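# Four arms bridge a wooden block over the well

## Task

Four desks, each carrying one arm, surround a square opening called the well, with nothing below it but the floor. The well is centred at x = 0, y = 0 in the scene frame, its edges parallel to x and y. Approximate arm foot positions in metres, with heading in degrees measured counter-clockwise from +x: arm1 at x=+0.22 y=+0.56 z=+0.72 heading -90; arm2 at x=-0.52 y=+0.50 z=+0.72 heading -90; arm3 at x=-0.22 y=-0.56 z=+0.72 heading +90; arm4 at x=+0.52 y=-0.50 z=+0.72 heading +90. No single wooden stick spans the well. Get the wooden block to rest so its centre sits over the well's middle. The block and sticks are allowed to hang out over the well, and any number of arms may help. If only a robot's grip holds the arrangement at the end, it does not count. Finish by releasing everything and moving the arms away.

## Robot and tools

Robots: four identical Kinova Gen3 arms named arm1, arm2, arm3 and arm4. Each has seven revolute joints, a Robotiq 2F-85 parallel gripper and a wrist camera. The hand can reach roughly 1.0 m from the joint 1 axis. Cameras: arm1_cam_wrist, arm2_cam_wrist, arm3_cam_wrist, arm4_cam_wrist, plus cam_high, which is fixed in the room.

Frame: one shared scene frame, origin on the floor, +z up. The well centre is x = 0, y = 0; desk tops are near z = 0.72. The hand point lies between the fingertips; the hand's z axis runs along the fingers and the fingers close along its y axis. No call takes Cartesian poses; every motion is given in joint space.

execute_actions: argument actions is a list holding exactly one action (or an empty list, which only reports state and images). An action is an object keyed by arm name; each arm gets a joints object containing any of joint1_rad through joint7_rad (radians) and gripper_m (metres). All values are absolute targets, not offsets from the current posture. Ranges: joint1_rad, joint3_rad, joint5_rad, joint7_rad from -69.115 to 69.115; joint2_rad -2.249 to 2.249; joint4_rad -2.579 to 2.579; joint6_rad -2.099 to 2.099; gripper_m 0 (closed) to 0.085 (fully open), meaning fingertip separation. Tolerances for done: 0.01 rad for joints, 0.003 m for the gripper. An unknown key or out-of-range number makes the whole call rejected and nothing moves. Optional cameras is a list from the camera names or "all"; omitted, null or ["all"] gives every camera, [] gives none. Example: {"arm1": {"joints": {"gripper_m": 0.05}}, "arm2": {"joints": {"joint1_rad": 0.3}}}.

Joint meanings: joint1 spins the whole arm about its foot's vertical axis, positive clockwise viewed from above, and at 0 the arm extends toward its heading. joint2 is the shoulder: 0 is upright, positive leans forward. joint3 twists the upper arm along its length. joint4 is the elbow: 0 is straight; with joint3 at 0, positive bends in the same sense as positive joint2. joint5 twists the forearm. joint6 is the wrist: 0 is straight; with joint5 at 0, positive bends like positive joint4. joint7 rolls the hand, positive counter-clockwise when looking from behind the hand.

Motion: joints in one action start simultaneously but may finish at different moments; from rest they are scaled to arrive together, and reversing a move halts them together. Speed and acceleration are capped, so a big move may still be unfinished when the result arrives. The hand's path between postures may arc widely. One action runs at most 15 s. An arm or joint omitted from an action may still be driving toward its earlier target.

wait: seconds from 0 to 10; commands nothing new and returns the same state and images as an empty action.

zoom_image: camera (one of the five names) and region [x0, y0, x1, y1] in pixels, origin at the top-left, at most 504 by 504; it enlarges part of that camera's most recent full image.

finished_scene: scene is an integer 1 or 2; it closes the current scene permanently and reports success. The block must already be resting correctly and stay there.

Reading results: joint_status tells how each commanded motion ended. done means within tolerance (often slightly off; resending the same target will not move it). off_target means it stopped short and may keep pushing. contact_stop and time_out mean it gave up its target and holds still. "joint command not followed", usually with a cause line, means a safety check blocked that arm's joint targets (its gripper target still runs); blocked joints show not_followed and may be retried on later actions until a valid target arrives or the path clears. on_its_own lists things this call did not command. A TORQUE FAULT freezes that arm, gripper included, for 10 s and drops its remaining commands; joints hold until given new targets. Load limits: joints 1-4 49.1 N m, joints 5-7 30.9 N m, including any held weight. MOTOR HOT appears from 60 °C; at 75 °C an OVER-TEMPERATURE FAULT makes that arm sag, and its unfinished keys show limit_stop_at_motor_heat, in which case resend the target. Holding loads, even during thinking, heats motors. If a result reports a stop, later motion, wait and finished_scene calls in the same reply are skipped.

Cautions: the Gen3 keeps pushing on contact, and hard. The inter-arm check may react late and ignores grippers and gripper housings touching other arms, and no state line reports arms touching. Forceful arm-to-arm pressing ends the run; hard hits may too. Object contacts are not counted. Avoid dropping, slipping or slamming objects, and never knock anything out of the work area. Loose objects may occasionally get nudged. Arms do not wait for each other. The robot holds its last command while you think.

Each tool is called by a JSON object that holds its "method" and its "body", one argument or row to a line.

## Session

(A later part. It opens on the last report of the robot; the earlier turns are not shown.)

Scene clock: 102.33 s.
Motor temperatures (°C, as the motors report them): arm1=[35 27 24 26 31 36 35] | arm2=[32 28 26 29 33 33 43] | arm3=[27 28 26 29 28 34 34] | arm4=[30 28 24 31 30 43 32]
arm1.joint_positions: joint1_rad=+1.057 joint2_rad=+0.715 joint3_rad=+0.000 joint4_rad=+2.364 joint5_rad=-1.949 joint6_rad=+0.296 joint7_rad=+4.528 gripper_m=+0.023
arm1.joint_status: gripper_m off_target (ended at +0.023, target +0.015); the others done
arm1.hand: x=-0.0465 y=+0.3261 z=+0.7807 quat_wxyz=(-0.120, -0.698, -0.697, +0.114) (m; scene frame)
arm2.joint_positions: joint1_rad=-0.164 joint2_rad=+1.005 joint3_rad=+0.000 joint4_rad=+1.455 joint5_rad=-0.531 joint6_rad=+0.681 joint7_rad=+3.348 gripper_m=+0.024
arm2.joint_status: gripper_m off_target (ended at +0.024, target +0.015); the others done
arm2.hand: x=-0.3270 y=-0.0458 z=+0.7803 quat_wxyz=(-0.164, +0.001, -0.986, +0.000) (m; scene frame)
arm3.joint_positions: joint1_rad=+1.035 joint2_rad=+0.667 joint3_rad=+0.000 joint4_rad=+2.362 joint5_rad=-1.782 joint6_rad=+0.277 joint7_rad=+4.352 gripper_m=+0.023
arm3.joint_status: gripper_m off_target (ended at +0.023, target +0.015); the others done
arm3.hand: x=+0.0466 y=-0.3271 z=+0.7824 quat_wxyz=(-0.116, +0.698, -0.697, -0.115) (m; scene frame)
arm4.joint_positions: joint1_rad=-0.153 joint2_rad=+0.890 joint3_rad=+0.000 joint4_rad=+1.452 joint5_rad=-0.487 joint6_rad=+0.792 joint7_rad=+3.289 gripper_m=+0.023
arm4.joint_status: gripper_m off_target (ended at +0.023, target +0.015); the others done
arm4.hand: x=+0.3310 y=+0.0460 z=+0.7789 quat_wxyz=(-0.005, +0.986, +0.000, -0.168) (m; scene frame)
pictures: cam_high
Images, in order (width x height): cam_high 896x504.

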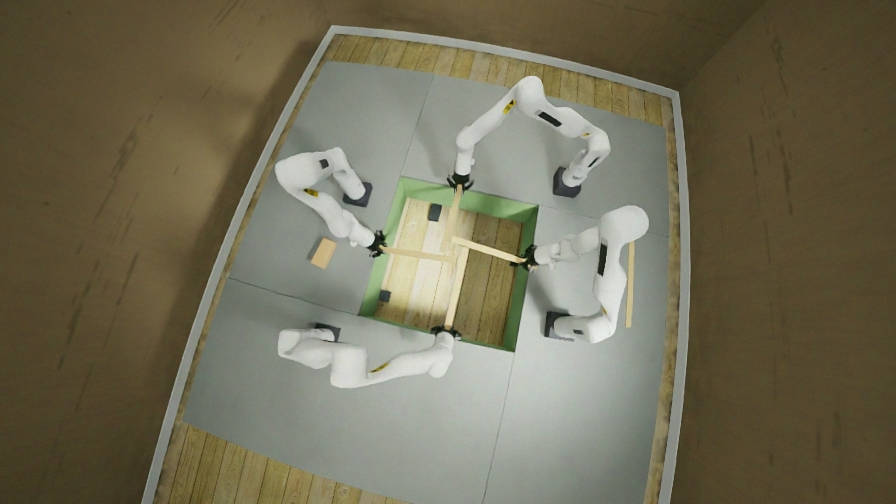

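{"method": "execute_actions", "body": {
  "actions": [
    {"arm1":{"joints":{"joint1_rad":0.9776,"joint2_rad":0.7173,"joint4_rad":2.3268,"joint5_rad":-1.9293,"joint6_rad":0.2792,"joint7_rad":4.424,"gripper_m":0.015}},"arm2":{"joints":{"joint1_rad":-0.2114,"joint2_rad":1.0107,"joint4_rad":1.437,"joint5_rad":-0.5292,"joint6_rad":0.6765,"joint7_rad":3.298,"gripper_m":0.015}},"arm3":{"joints":{"joint1_rad":0.9561,"joint2_rad":0.6721,"joint4_rad":2.3242,"joint5_rad":-1.7585,"joint6_rad":0.2624,"joint7_rad":4.2463,"gripper_m":0.015}},"arm4":{"joints":{"joint1_rad":-0.2004,"joint2_rad":0.8948,"joint4_rad":1.4359,"joint5_rad":-0.4858,"joint6_rad":0.7849,"joint7_rad":3.2397,"gripper_m":0.015}}}
  ]
}}

{"method": "zoom_image", "body": {
  "camera": "cam_high",
  "region": [425, 220, 485, 280]
}}

Scene clock: 104.07 s.
Motor temperatures (°C, as the motors report them): arm1=[35 27 24 26 31 36 35] | arm2=[32 28 26 29 33 33 43] | arm3=[27 28 26 29 28 34 34] | arm4=[30 28 24 31 30 43 32]
arm1.joint_positions: joint1_rad=+0.978 joint2_rad=+0.718 joint3_rad=+0.000 joint4_rad=+2.327 joint5_rad=-1.929 joint6_rad=+0.279 joint7_rad=+4.424 gripper_m=+0.023
arm1.joint_status: gripper_m off_target (ended at +0.023, target +0.015); the others done
arm1.hand: x=-0.0447 y=+0.2984 z=+0.7812 quat_wxyz=(-0.121, -0.698, -0.697, +0.115) (m; scene frame)
arm2.joint_positions: joint1_rad=-0.211 joint2_rad=+1.011 joint3_rad=+0.000 joint4_rad=+1.437 joint5_rad=-0.529 joint6_rad=+0.676 joint7_rad=+3.298 gripper_m=+0.024
arm2.joint_status: gripper_m off_target (ended at +0.024, target +0.015); the others done
arm2.hand: x=-0.3002 y=-0.0450 z=+0.7805 quat_wxyz=(-0.164, +0.000, -0.986, +0.000) (m; scene frame)
arm3.joint_positions: joint1_rad=+0.956 joint2_rad=+0.672 joint3_rad=+0.000 joint4_rad=+2.324 joint5_rad=-1.758 joint6_rad=+0.262 joint7_rad=+4.246 gripper_m=+0.023
arm3.joint_status: gripper_m off_target (ended at +0.023, target +0.015); the others done
arm3.hand: x=+0.0448 y=-0.2993 z=+0.7827 quat_wxyz=(-0.117, +0.698, -0.698, -0.115) (m; scene frame)
arm4.joint_positions: joint1_rad=-0.200 joint2_rad=+0.895 joint3_rad=+0.000 joint4_rad=+1.436 joint5_rad=-0.486 joint6_rad=+0.785 joint7_rad=+3.240 gripper_m=+0.023
arm4.joint_status: gripper_m off_target (ended at +0.023, target +0.015); the others done
arm4.hand: x=+0.3040 y=+0.0450 z=+0.7792 quat_wxyz=(-0.005, +0.986, +0.000, -0.168) (m; scene frame)
pictures: arm1_cam_wrist, arm2_cam_wrist, arm3_cam_wrist, arm4_cam_wrist, cam_high
Images, in order (width x height): arm1_cam_wrist 896x504, arm2_cam_wrist 896x504, arm3_cam_wrist 896x504, arm4_cam_wrist 896x504, cam_high 896x504.

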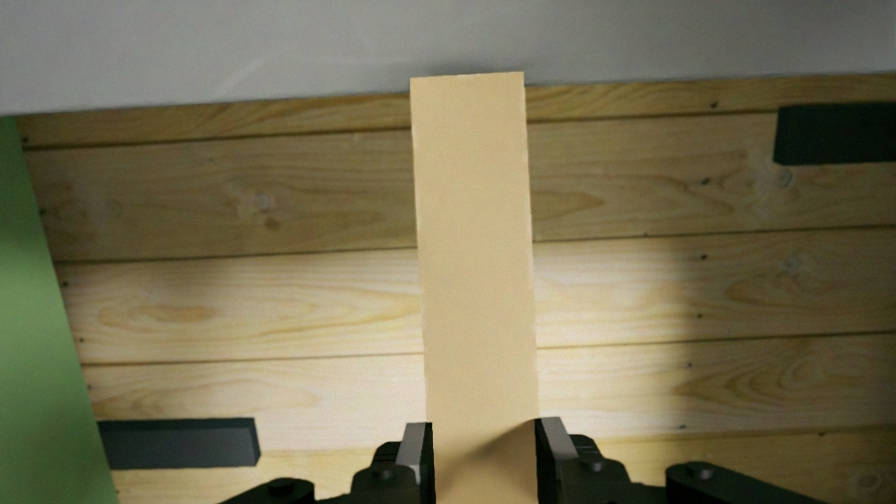

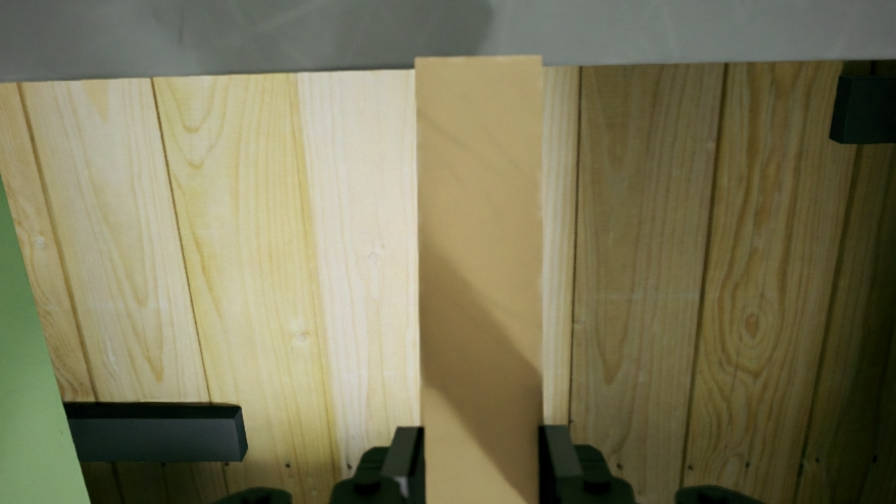

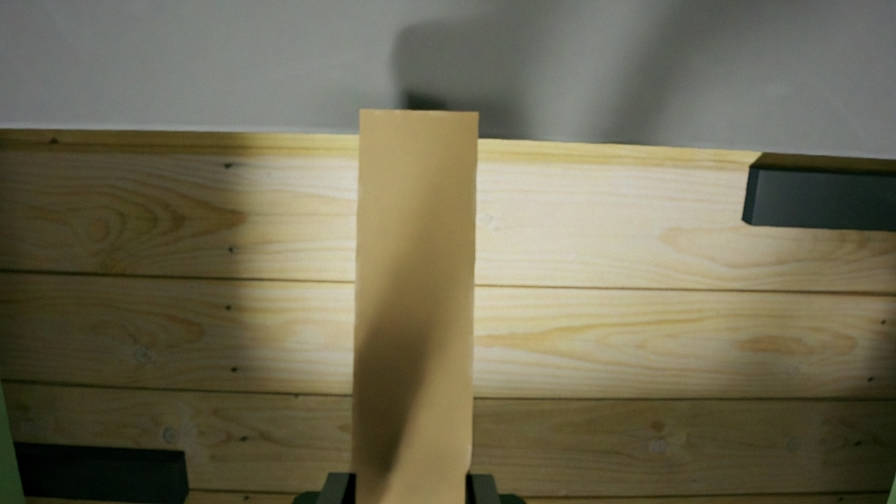

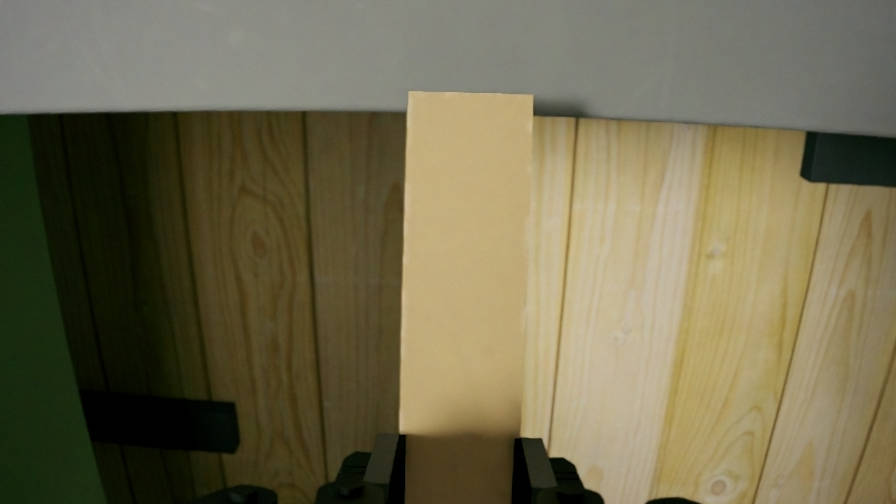

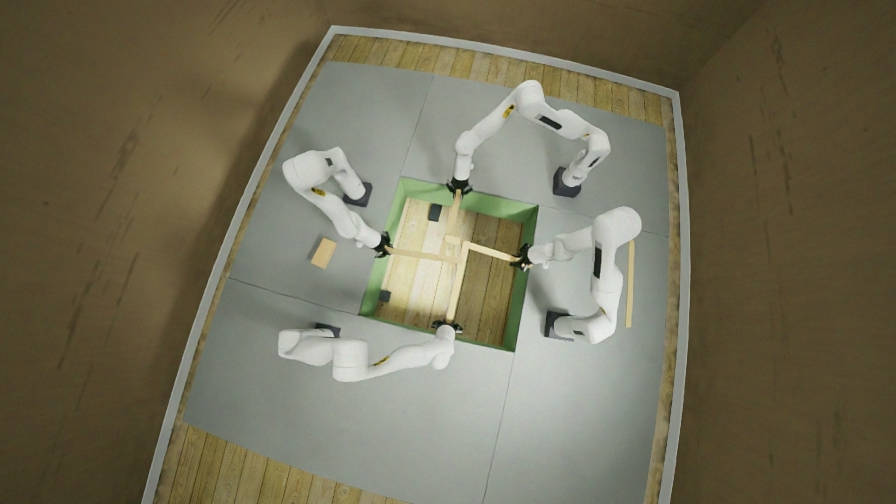

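Region (425, 220, 485, 280) of cam_high's 896x504 image, scaled by 8.400, with more detail than that image has.

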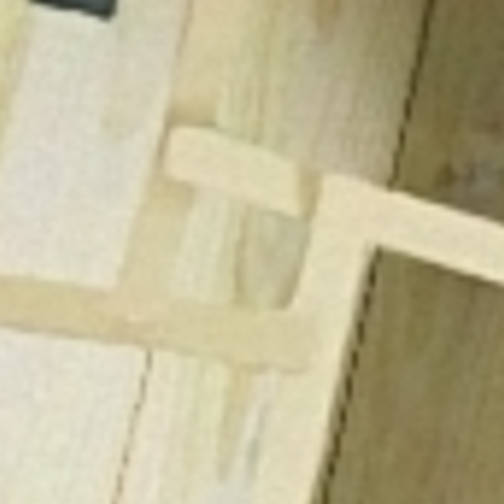

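{"method": "execute_actions", "body": {
  "actions": []
}}

Scene clock: 107.77 s.
Motor temperatures (°C, as the motors report them): arm1=[35 27 24 26 31 36 35] | arm2=[32 28 26 29 33 33 43] | arm3=[27 28 26 29 28 34 34] | arm4=[30 28 24 31 30 43 32]
arm1.joint_positions: joint1_rad=+0.978 joint2_rad=+0.718 joint3_rad=+0.000 joint4_rad=+2.327 joint5_rad=-1.929 joint6_rad=+0.279 joint7_rad=+4.424 gripper_m=+0.023
arm1.joint_status: gripper_m off_target (ended at +0.023, target +0.015); the others done
arm1.hand: x=-0.0446 y=+0.2983 z=+0.7812 quat_wxyz=(-0.121, -0.698, -0.697, +0.115) (m; scene frame)
arm2.joint_positions: joint1_rad=-0.211 joint2_rad=+1.011 joint3_rad=+0.000 joint4_rad=+1.437 joint5_rad=-0.529 joint6_rad=+0.676 joint7_rad=+3.298 gripper_m=+0.024
arm2.joint_status: gripper_m off_target (ended at +0.024, target +0.015); the others done
arm2.hand: x=-0.3001 y=-0.0450 z=+0.7805 quat_wxyz=(-0.164, +0.001, -0.986, +0.000) (m; scene frame)
arm3.joint_positions: joint1_rad=+0.956 joint2_rad=+0.672 joint3_rad=+0.000 joint4_rad=+2.324 joint5_rad=-1.758 joint6_rad=+0.262 joint7_rad=+4.246 gripper_m=+0.023
arm3.joint_status: gripper_m off_target (ended at +0.023, target +0.015); the others done
arm3.hand: x=+0.0447 y=-0.2993 z=+0.7827 quat_wxyz=(-0.117, +0.698, -0.697, -0.115) (m; scene frame)
arm4.joint_positions: joint1_rad=-0.200 joint2_rad=+0.895 joint3_rad=+0.000 joint4_rad=+1.436 joint5_rad=-0.486 joint6_rad=+0.785 joint7_rad=+3.240 gripper_m=+0.023
arm4.joint_status: gripper_m off_target (ended at +0.023, target +0.015); the others done
arm4.hand: x=+0.3039 y=+0.0450 z=+0.7792 quat_wxyz=(-0.005, +0.986, +0.000, -0.168) (m; scene frame)
pictures: arm1_cam_wrist, arm2_cam_wrist, arm3_cam_wrist, arm4_cam_wrist, cam_high
Images, in order (width x height): arm1_cam_wrist 896x504, arm2_cam_wrist 896x504, arm3_cam_wrist 896x504, arm4_cam_wrist 896x504, cam_high 896x504.

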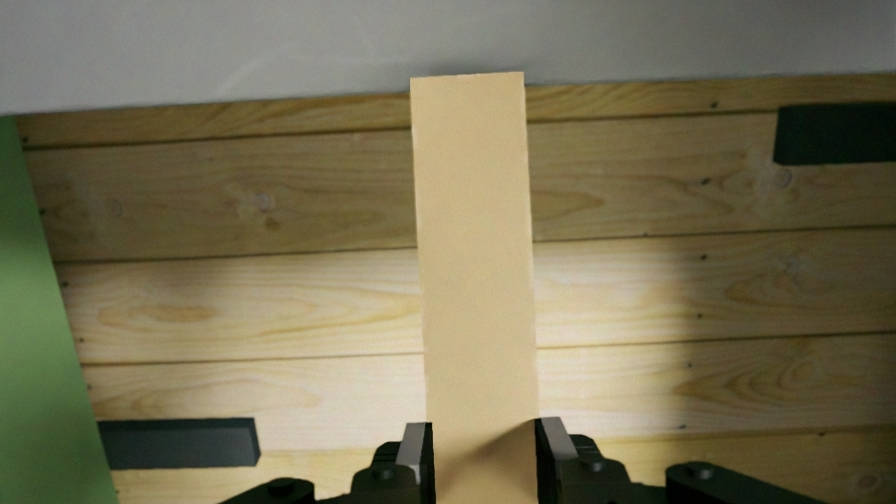

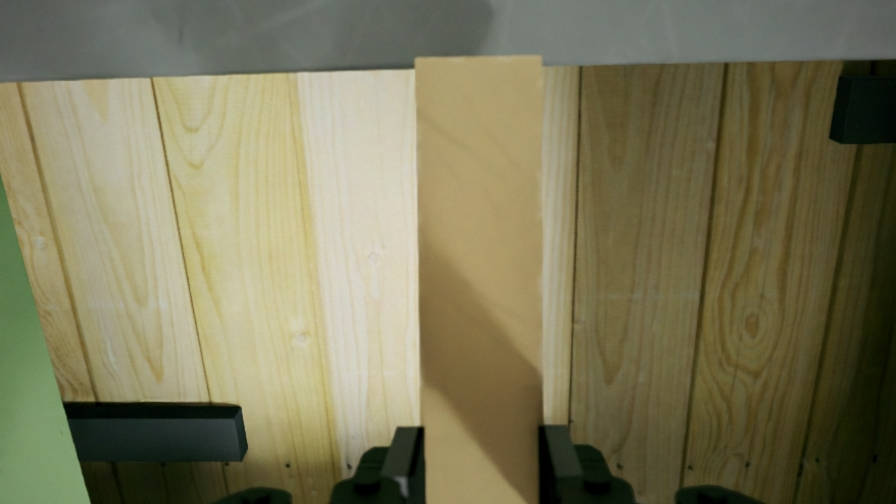

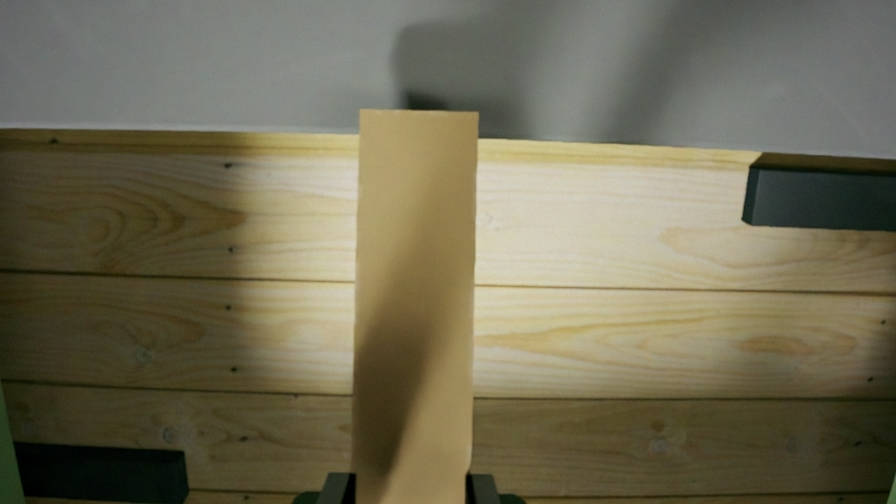

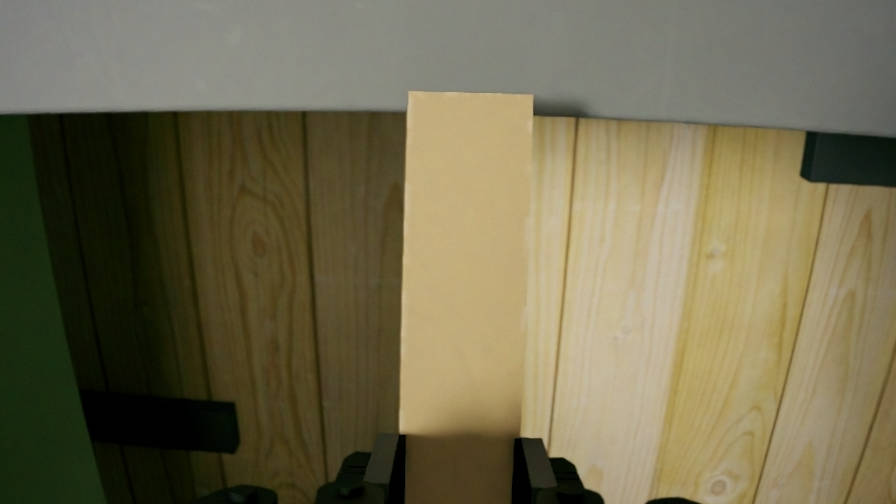

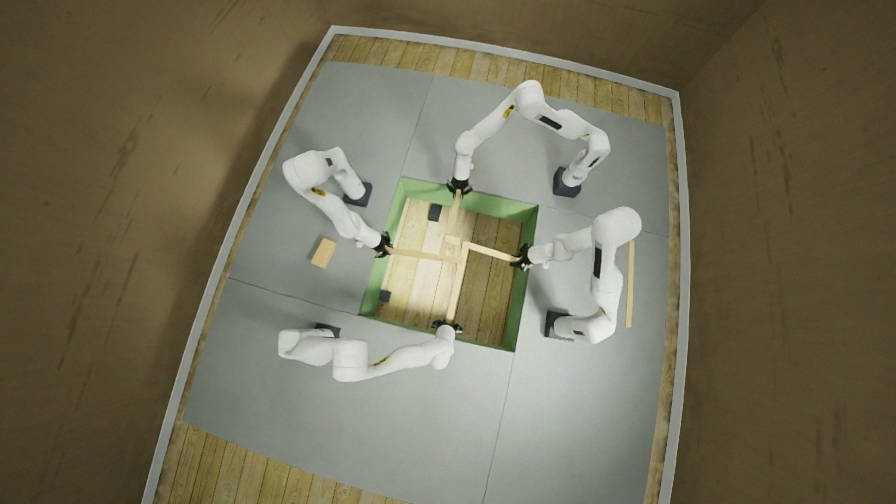

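{"method": "execute_actions", "body": {
  "actions": [
    {"arm1":{"joints":{"joint1_rad":0.9302,"joint2_rad":0.7378,"joint3_rad":0,"joint4_rad":2.2905,"joint5_rad":-1.7745,"joint6_rad":0.1959,"joint7_rad":4.2243,"gripper_m":0.015}},"arm2":{"joints":{"joint1_rad":-0.2448,"joint2_rad":1.027,"joint3_rad":0,"joint4_rad":1.4156,"joint5_rad":-0.3991,"joint6_rad":0.6644,"joint7_rad":3.1617,"gripper_m":0.015}},"arm3":{"joints":{"joint1_rad":0.9087,"joint2_rad":0.6938,"joint3_rad":0,"joint4_rad":2.2888,"joint5_rad":-1.5298,"joint6_rad":0.1888,"joint7_rad":3.9745,"gripper_m":0.015}},"arm4":{"joints":{"joint1_rad":-0.2337,"joint2_rad":0.9099,"joint3_rad":0,"joint4_rad":1.4181,"joint5_rad":-0.3713,"joint6_rad":0.7735,"joint7_rad":3.1249,"gripper_m":0.015}}}
  ],
  "cameras": ["cam_high"]
}}

{"method": "execute_actions", "body": {
  "actions": [
    {"arm1":{"joints":{"joint1_rad":0.8828,"joint2_rad":0.7583,"joint3_rad":0,"joint4_rad":2.2542,"joint5_rad":-1.4271,"joint6_rad":0.1249,"joint7_rad":3.8319,"gripper_m":0.015}},"arm2":{"joints":{"joint1_rad":-0.2781,"joint2_rad":1.0433,"joint3_rad":0,"joint4_rad":1.3943,"joint5_rad":-0.2673,"joint6_rad":0.6659,"joint7_rad":3.0253,"gripper_m":0.015}},"arm3":{"joints":{"joint1_rad":0.8613,"joint2_rad":0.7155,"joint3_rad":0,"joint4_rad":2.2533,"joint5_rad":-1.0831,"joint6_rad":0.1365,"joint7_rad":3.4846,"gripper_m":0.015}},"arm4":{"joints":{"joint1_rad":-0.2669,"joint2_rad":0.925,"joint3_rad":0,"joint4_rad":1.4002,"joint5_rad":-0.2557,"joint6_rad":0.7751,"joint7_rad":3.01,"gripper_m":0.015}}}
  ]
}}

{"method": "zoom_image", "body": {
  "camera": "cam_high",
  "region": [425, 222, 485, 282]
}}

Scene clock: 120.63 s.
Motor temperatures (°C, as the motors report them): arm1=[35 28 24 26 31 36 35] | arm2=[32 28 26 29 33 33 43] | arm3=[27 28 26 29 28 34 34] | arm4=[30 28 24 31 30 43 32]
arm1.joint_positions: joint1_rad=+0.930 joint2_rad=+0.738 joint3_rad=+0.000 joint4_rad=+2.291 joint5_rad=-1.774 joint6_rad=+0.196 joint7_rad=+4.224 gripper_m=+0.023
arm1.joint_status: gripper_m off_target (ended at +0.023, target +0.015); the others done
arm1.hand: x=-0.0443 y=+0.3031 z=+0.7689 quat_wxyz=(-0.093, -0.702, -0.701, +0.085) (m; scene frame)
arm2.joint_positions: joint1_rad=-0.245 joint2_rad=+1.027 joint3_rad=+0.000 joint4_rad=+1.416 joint5_rad=-0.399 joint6_rad=+0.664 joint7_rad=+3.162 gripper_m=+0.024
arm2.joint_status: gripper_m off_target (ended at +0.024, target +0.015); the others done
arm2.hand: x=-0.3046 y=-0.0454 z=+0.7685 quat_wxyz=(-0.125, +0.000, -0.992, +0.000) (m; scene frame)
arm3.joint_positions: joint1_rad=+0.909 joint2_rad=+0.694 joint3_rad=+0.000 joint4_rad=+2.289 joint5_rad=-1.530 joint6_rad=+0.189 joint7_rad=+3.974 gripper_m=+0.023
arm3.joint_status: gripper_m off_target (ended at +0.023, target +0.015); the others done
arm3.hand: x=+0.0446 y=-0.3041 z=+0.7706 quat_wxyz=(-0.088, +0.702, -0.701, -0.088) (m; scene frame)
arm4.joint_positions: joint1_rad=-0.234 joint2_rad=+0.910 joint3_rad=+0.000 joint4_rad=+1.418 joint5_rad=-0.371 joint6_rad=+0.774 joint7_rad=+3.125 gripper_m=+0.023
arm4.joint_status: gripper_m off_target (ended at +0.023, target +0.015); the others done
arm4.hand: x=+0.3085 y=+0.0457 z=+0.7674 quat_wxyz=(-0.005, +0.992, +0.000, -0.129) (m; scene frame)
pictures: cam_high
Images, in order (width x height): cam_high 896x504.

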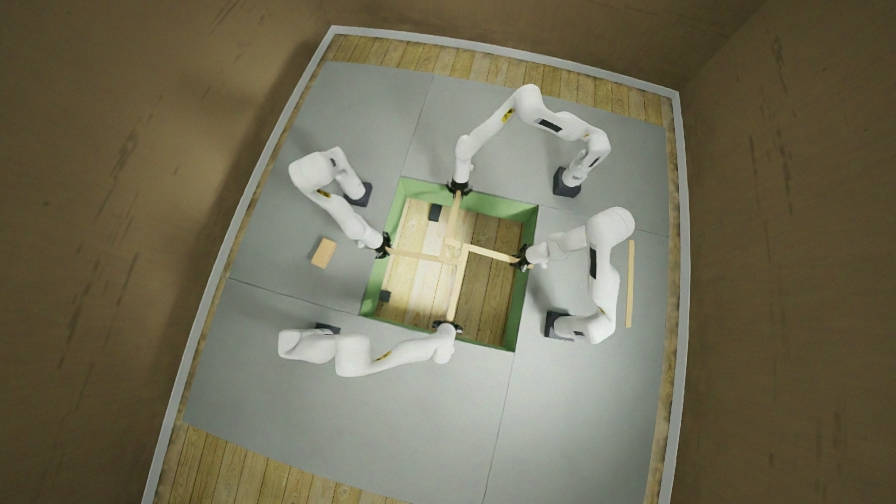

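Scene clock: 121.57 s.
Motor temperatures (°C, as the motors report them): arm1=[35 28 24 26 31 36 35] | arm2=[32 28 26 29 33 33 43] | arm3=[27 28 26 29 28 34 34] | arm4=[30 28 24 31 30 43 32]
arm1.joint_positions: joint1_rad=+0.883 joint2_rad=+0.759 joint3_rad=+0.000 joint4_rad=+2.254 joint5_rad=-1.427 joint6_rad=+0.125 joint7_rad=+3.832 gripper_m=+0.023
arm1.joint_status: gripper_m off_target (ended at +0.023, target +0.015); the others done
arm1.hand: x=-0.0449 y=+0.3074 z=+0.7586 quat_wxyz=(-0.064, -0.705, -0.704, +0.058) (m; scene frame)
arm2.joint_positions: joint1_rad=-0.278 joint2_rad=+1.044 joint3_rad=+0.000 joint4_rad=+1.394 joint5_rad=-0.267 joint6_rad=+0.666 joint7_rad=+3.025 gripper_m=+0.024
arm2.joint_status: gripper_m off_target (ended at +0.024, target +0.015); the others done
arm2.hand: x=-0.3092 y=-0.0450 z=+0.7584 quat_wxyz=(-0.085, +0.001, -0.996, +0.000) (m; scene frame)
arm3.joint_positions: joint1_rad=+0.861 joint2_rad=+0.716 joint3_rad=+0.000 joint4_rad=+2.253 joint5_rad=-1.083 joint6_rad=+0.136 joint7_rad=+3.485 gripper_m=+0.023
arm3.joint_status: gripper_m off_target (ended at +0.023, target +0.015); the others done
arm3.hand: x=+0.0453 y=-0.3084 z=+0.7604 quat_wxyz=(-0.061, +0.705, -0.705, -0.059) (m; scene frame)
arm4.joint_positions: joint1_rad=-0.267 joint2_rad=+0.926 joint3_rad=+0.000 joint4_rad=+1.400 joint5_rad=-0.256 joint6_rad=+0.775 joint7_rad=+3.010 gripper_m=+0.023
arm4.joint_status: gripper_m off_target (ended at +0.023, target +0.015); the others done
arm4.hand: x=+0.3134 y=+0.0453 z=+0.7574 quat_wxyz=(-0.004, +0.996, +0.000, -0.089) (m; scene frame)
pictures: arm1_cam_wrist, arm2_cam_wrist, arm3_cam_wrist, arm4_cam_wrist, cam_high
Images, in order (width x height): arm1_cam_wrist 896x504, arm2_cam_wrist 896x504, arm3_cam_wrist 896x504, arm4_cam_wrist 896x504, cam_high 896x504.

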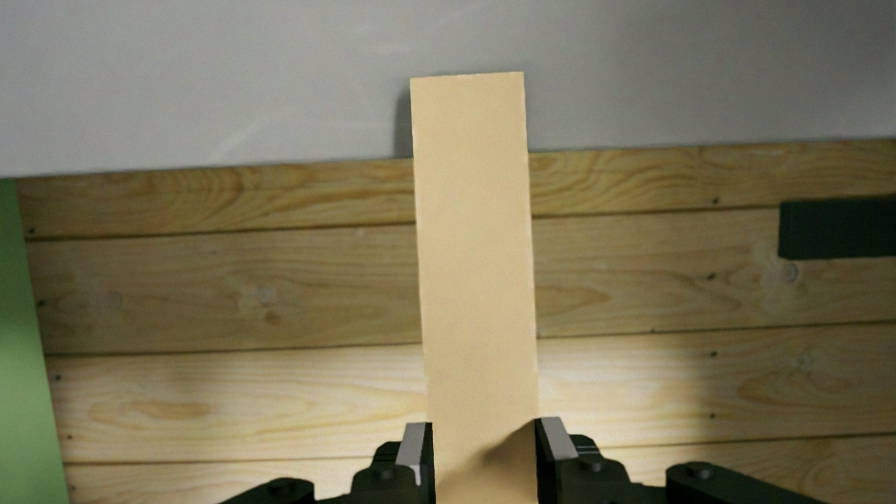

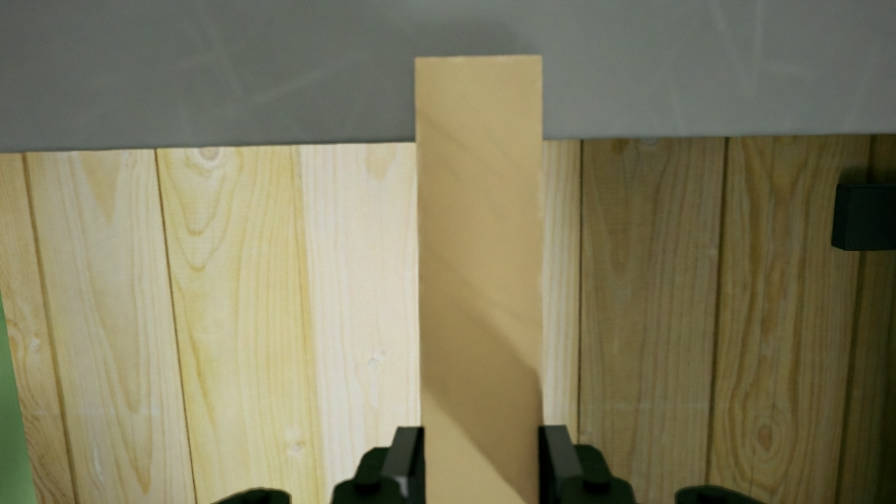

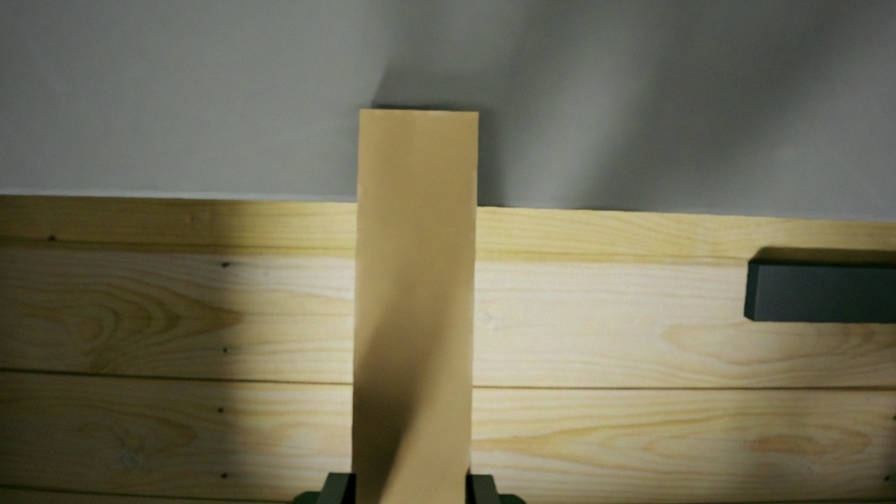

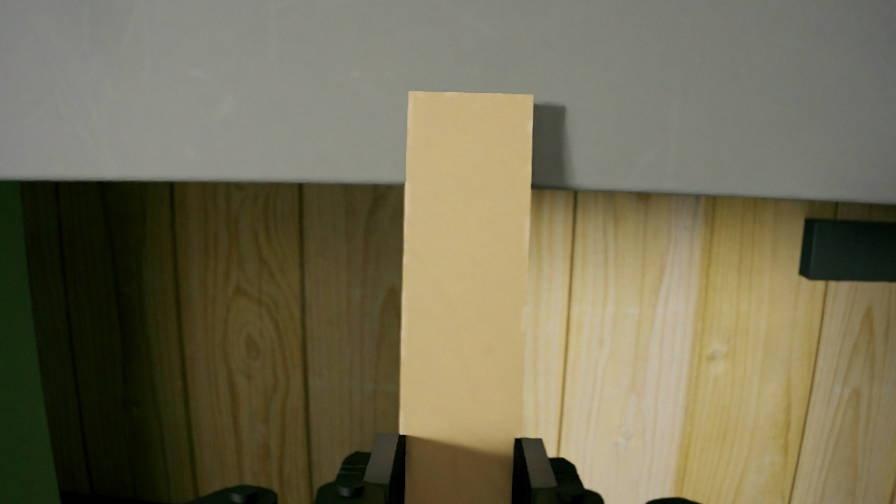

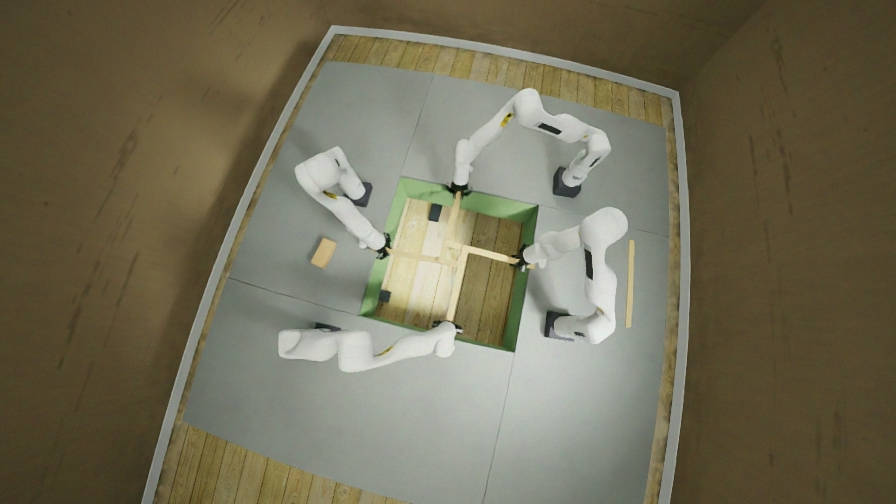

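Region (425, 222, 485, 282) of cam_high's 896x504 image, scaled by 8.400, with more detail than that image has.

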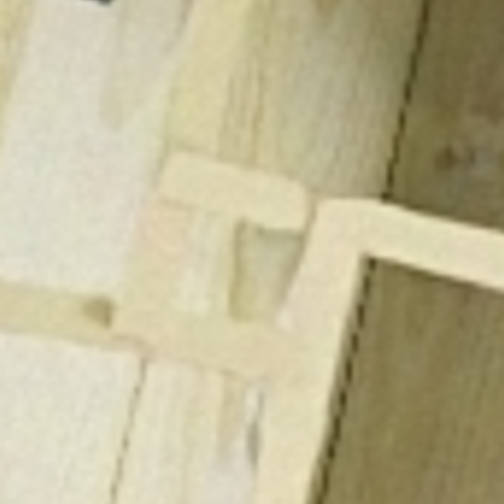

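{"method": "execute_actions", "body": {
  "actions": [
    {"arm1":{"joints":{"joint1_rad":0.8738,"joint2_rad":0.766,"joint3_rad":0,"joint4_rad":2.2461,"joint5_rad":-1.3304,"joint6_rad":0.1149,"joint7_rad":3.727,"gripper_m":0.015}},"arm2":{"joints":{"joint1_rad":-0.2848,"joint2_rad":1.049,"joint3_rad":0,"joint4_rad":1.3889,"joint5_rad":-0.2431,"joint6_rad":0.6665,"joint7_rad":2.9997,"gripper_m":0.015}},"arm3":{"joints":{"joint1_rad":0.8519,"joint2_rad":0.7233,"joint3_rad":0,"joint4_rad":2.2461,"joint5_rad":-0.982,"joint6_rad":0.1305,"joint7_rad":3.3751,"gripper_m":0.015}},"arm4":{"joints":{"joint1_rad":-0.2742,"joint2_rad":0.9302,"joint3_rad":0,"joint4_rad":1.3972,"joint5_rad":-0.2348,"joint6_rad":0.7738,"joint7_rad":2.9882,"gripper_m":0.015}}}
  ]
}}

{"method": "zoom_image", "body": {
  "camera": "cam_high",
  "region": [425, 222, 485, 282]
}}

Scene clock: 127.67 s.
Motor temperatures (°C, as the motors report them): arm1=[35 28 24 26 31 36 35] | arm2=[32 28 26 29 33 33 43] | arm3=[27 28 26 29 28 34 34] | arm4=[30 29 24 31 30 43 32]
arm1.joint_positions: joint1_rad=+0.874 joint2_rad=+0.766 joint3_rad=+0.000 joint4_rad=+2.246 joint5_rad=-1.330 joint6_rad=+0.115 joint7_rad=+3.727 gripper_m=+0.023
arm1.joint_status: gripper_m off_target (ended at +0.023, target +0.015); the others done
arm1.hand: x=-0.0449 y=+0.3080 z=+0.7556 quat_wxyz=(-0.059, -0.705, -0.705, +0.053) (m; scene frame)
arm2.joint_positions: joint1_rad=-0.285 joint2_rad=+1.049 joint3_rad=+0.000 joint4_rad=+1.389 joint5_rad=-0.243 joint6_rad=+0.667 joint7_rad=+3.000 gripper_m=+0.024
arm2.joint_status: gripper_m off_target (ended at +0.024, target +0.015); the others done
arm2.hand: x=-0.3098 y=-0.0450 z=+0.7555 quat_wxyz=(-0.078, +0.001, -0.997, +0.000) (m; scene frame)
arm3.joint_positions: joint1_rad=+0.852 joint2_rad=+0.724 joint3_rad=+0.000 joint4_rad=+2.246 joint5_rad=-0.982 joint6_rad=+0.130 joint7_rad=+3.375 gripper_m=+0.023
arm3.joint_status: gripper_m off_target (ended at +0.023, target +0.015); the others done
arm3.hand: x=+0.0451 y=-0.3090 z=+0.7575 quat_wxyz=(-0.056, +0.705, -0.705, -0.054) (m; scene frame)
arm4.joint_positions: joint1_rad=-0.274 joint2_rad=+0.931 joint3_rad=+0.000 joint4_rad=+1.397 joint5_rad=-0.235 joint6_rad=+0.774 joint7_rad=+2.988 gripper_m=+0.023
arm4.joint_status: gripper_m off_target (ended at +0.023, target +0.015); the others done
arm4.hand: x=+0.3138 y=+0.0450 z=+0.7544 quat_wxyz=(-0.005, +0.997, +0.000, -0.081) (m; scene frame)
pictures: arm1_cam_wrist, arm2_cam_wrist, arm3_cam_wrist, arm4_cam_wrist, cam_high
Images, in order (width x height): arm1_cam_wrist 896x504, arm2_cam_wrist 896x504, arm3_cam_wrist 896x504, arm4_cam_wrist 896x504, cam_high 896x504.

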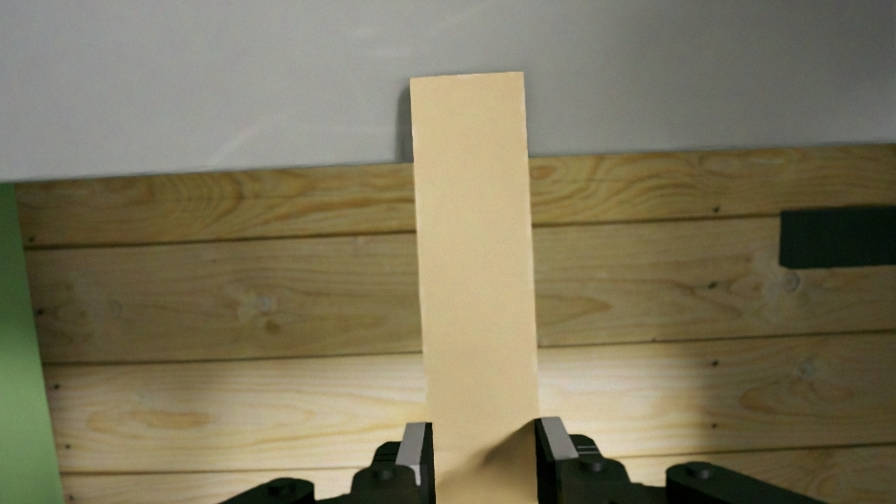

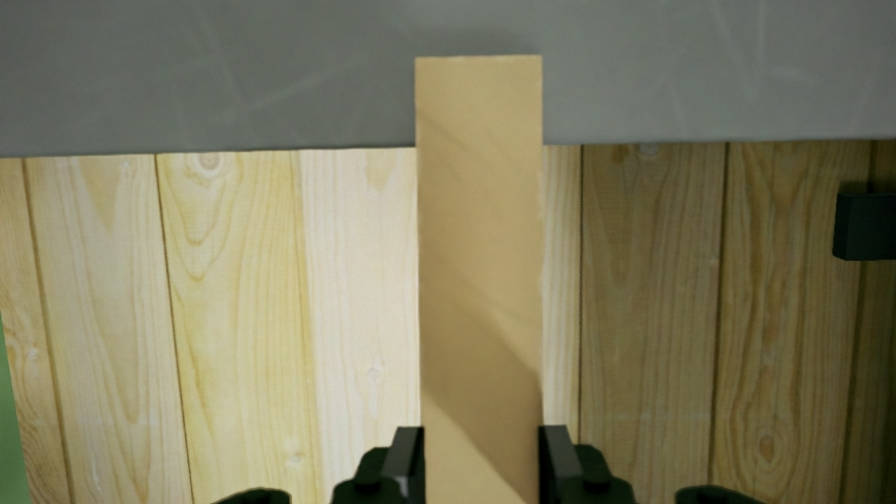

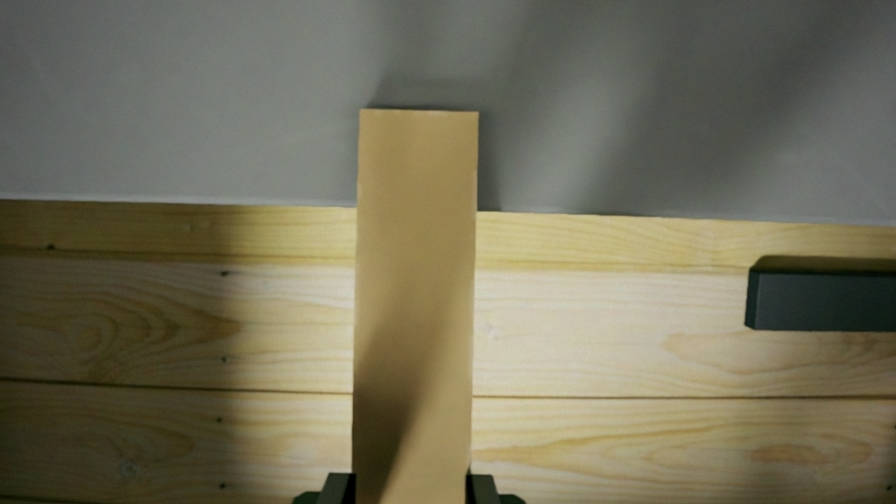

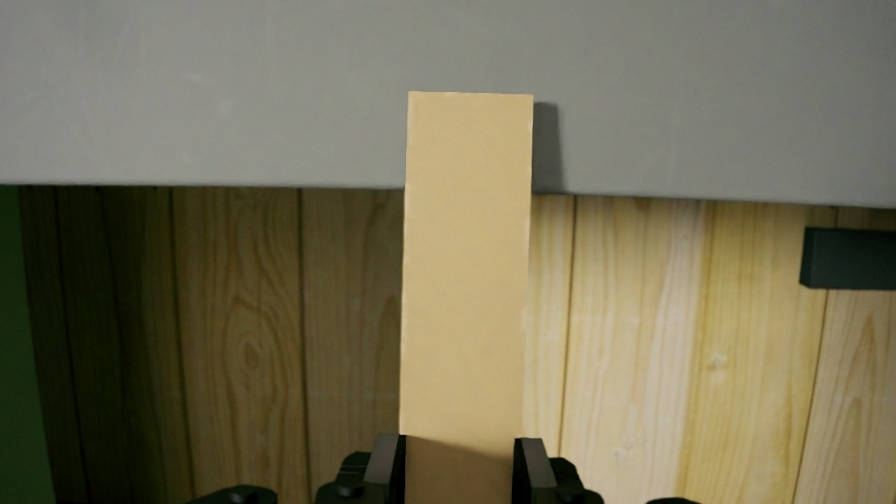

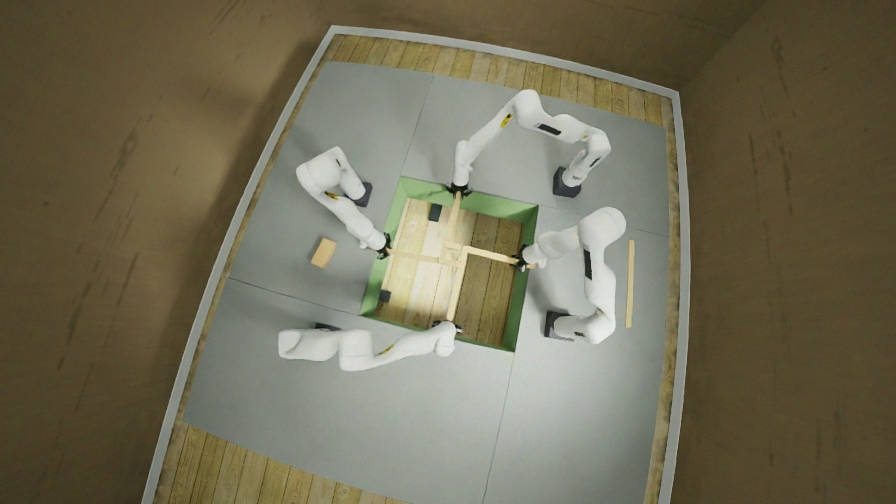

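Region (425, 222, 485, 282) of cam_high's 896x504 image, scaled by 8.400, with more detail than that image has.

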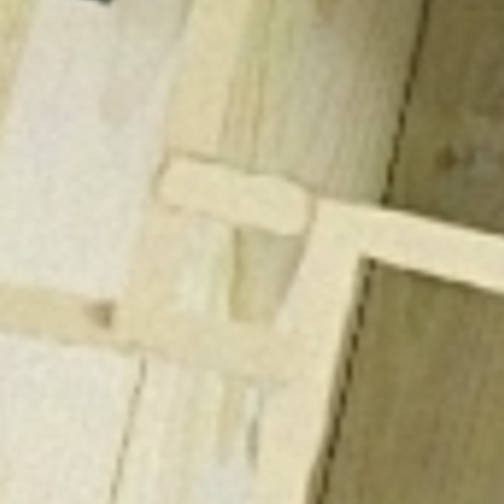

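{"method": "zoom_image", "body": {
  "camera": "arm4_cam_wrist",
  "region": [480, 70, 600, 210]
}}

{"method": "zoom_image", "body": {
  "camera": "arm1_cam_wrist",
  "region": [370, 50, 490, 190]
}}

Region (480, 70, 600, 210) of arm4_cam_wrist's 896x504 image, scaled by 3.600; it fills the left 432 columns of this view, and the rest is white.

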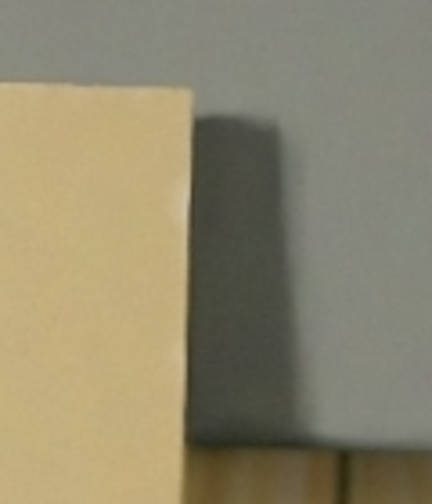

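Region (370, 50, 490, 190) of arm1_cam_wrist's 896x504 image, scaled by 3.600; it fills the left 432 columns of this view, and the rest is white.

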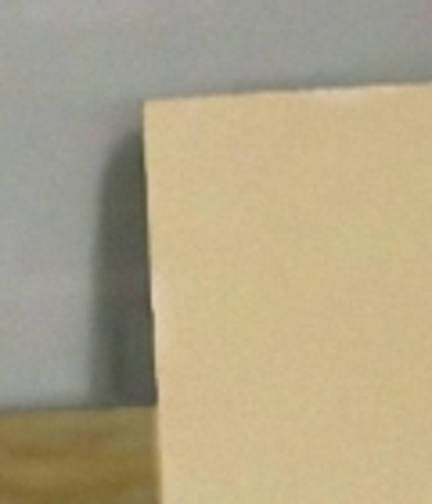

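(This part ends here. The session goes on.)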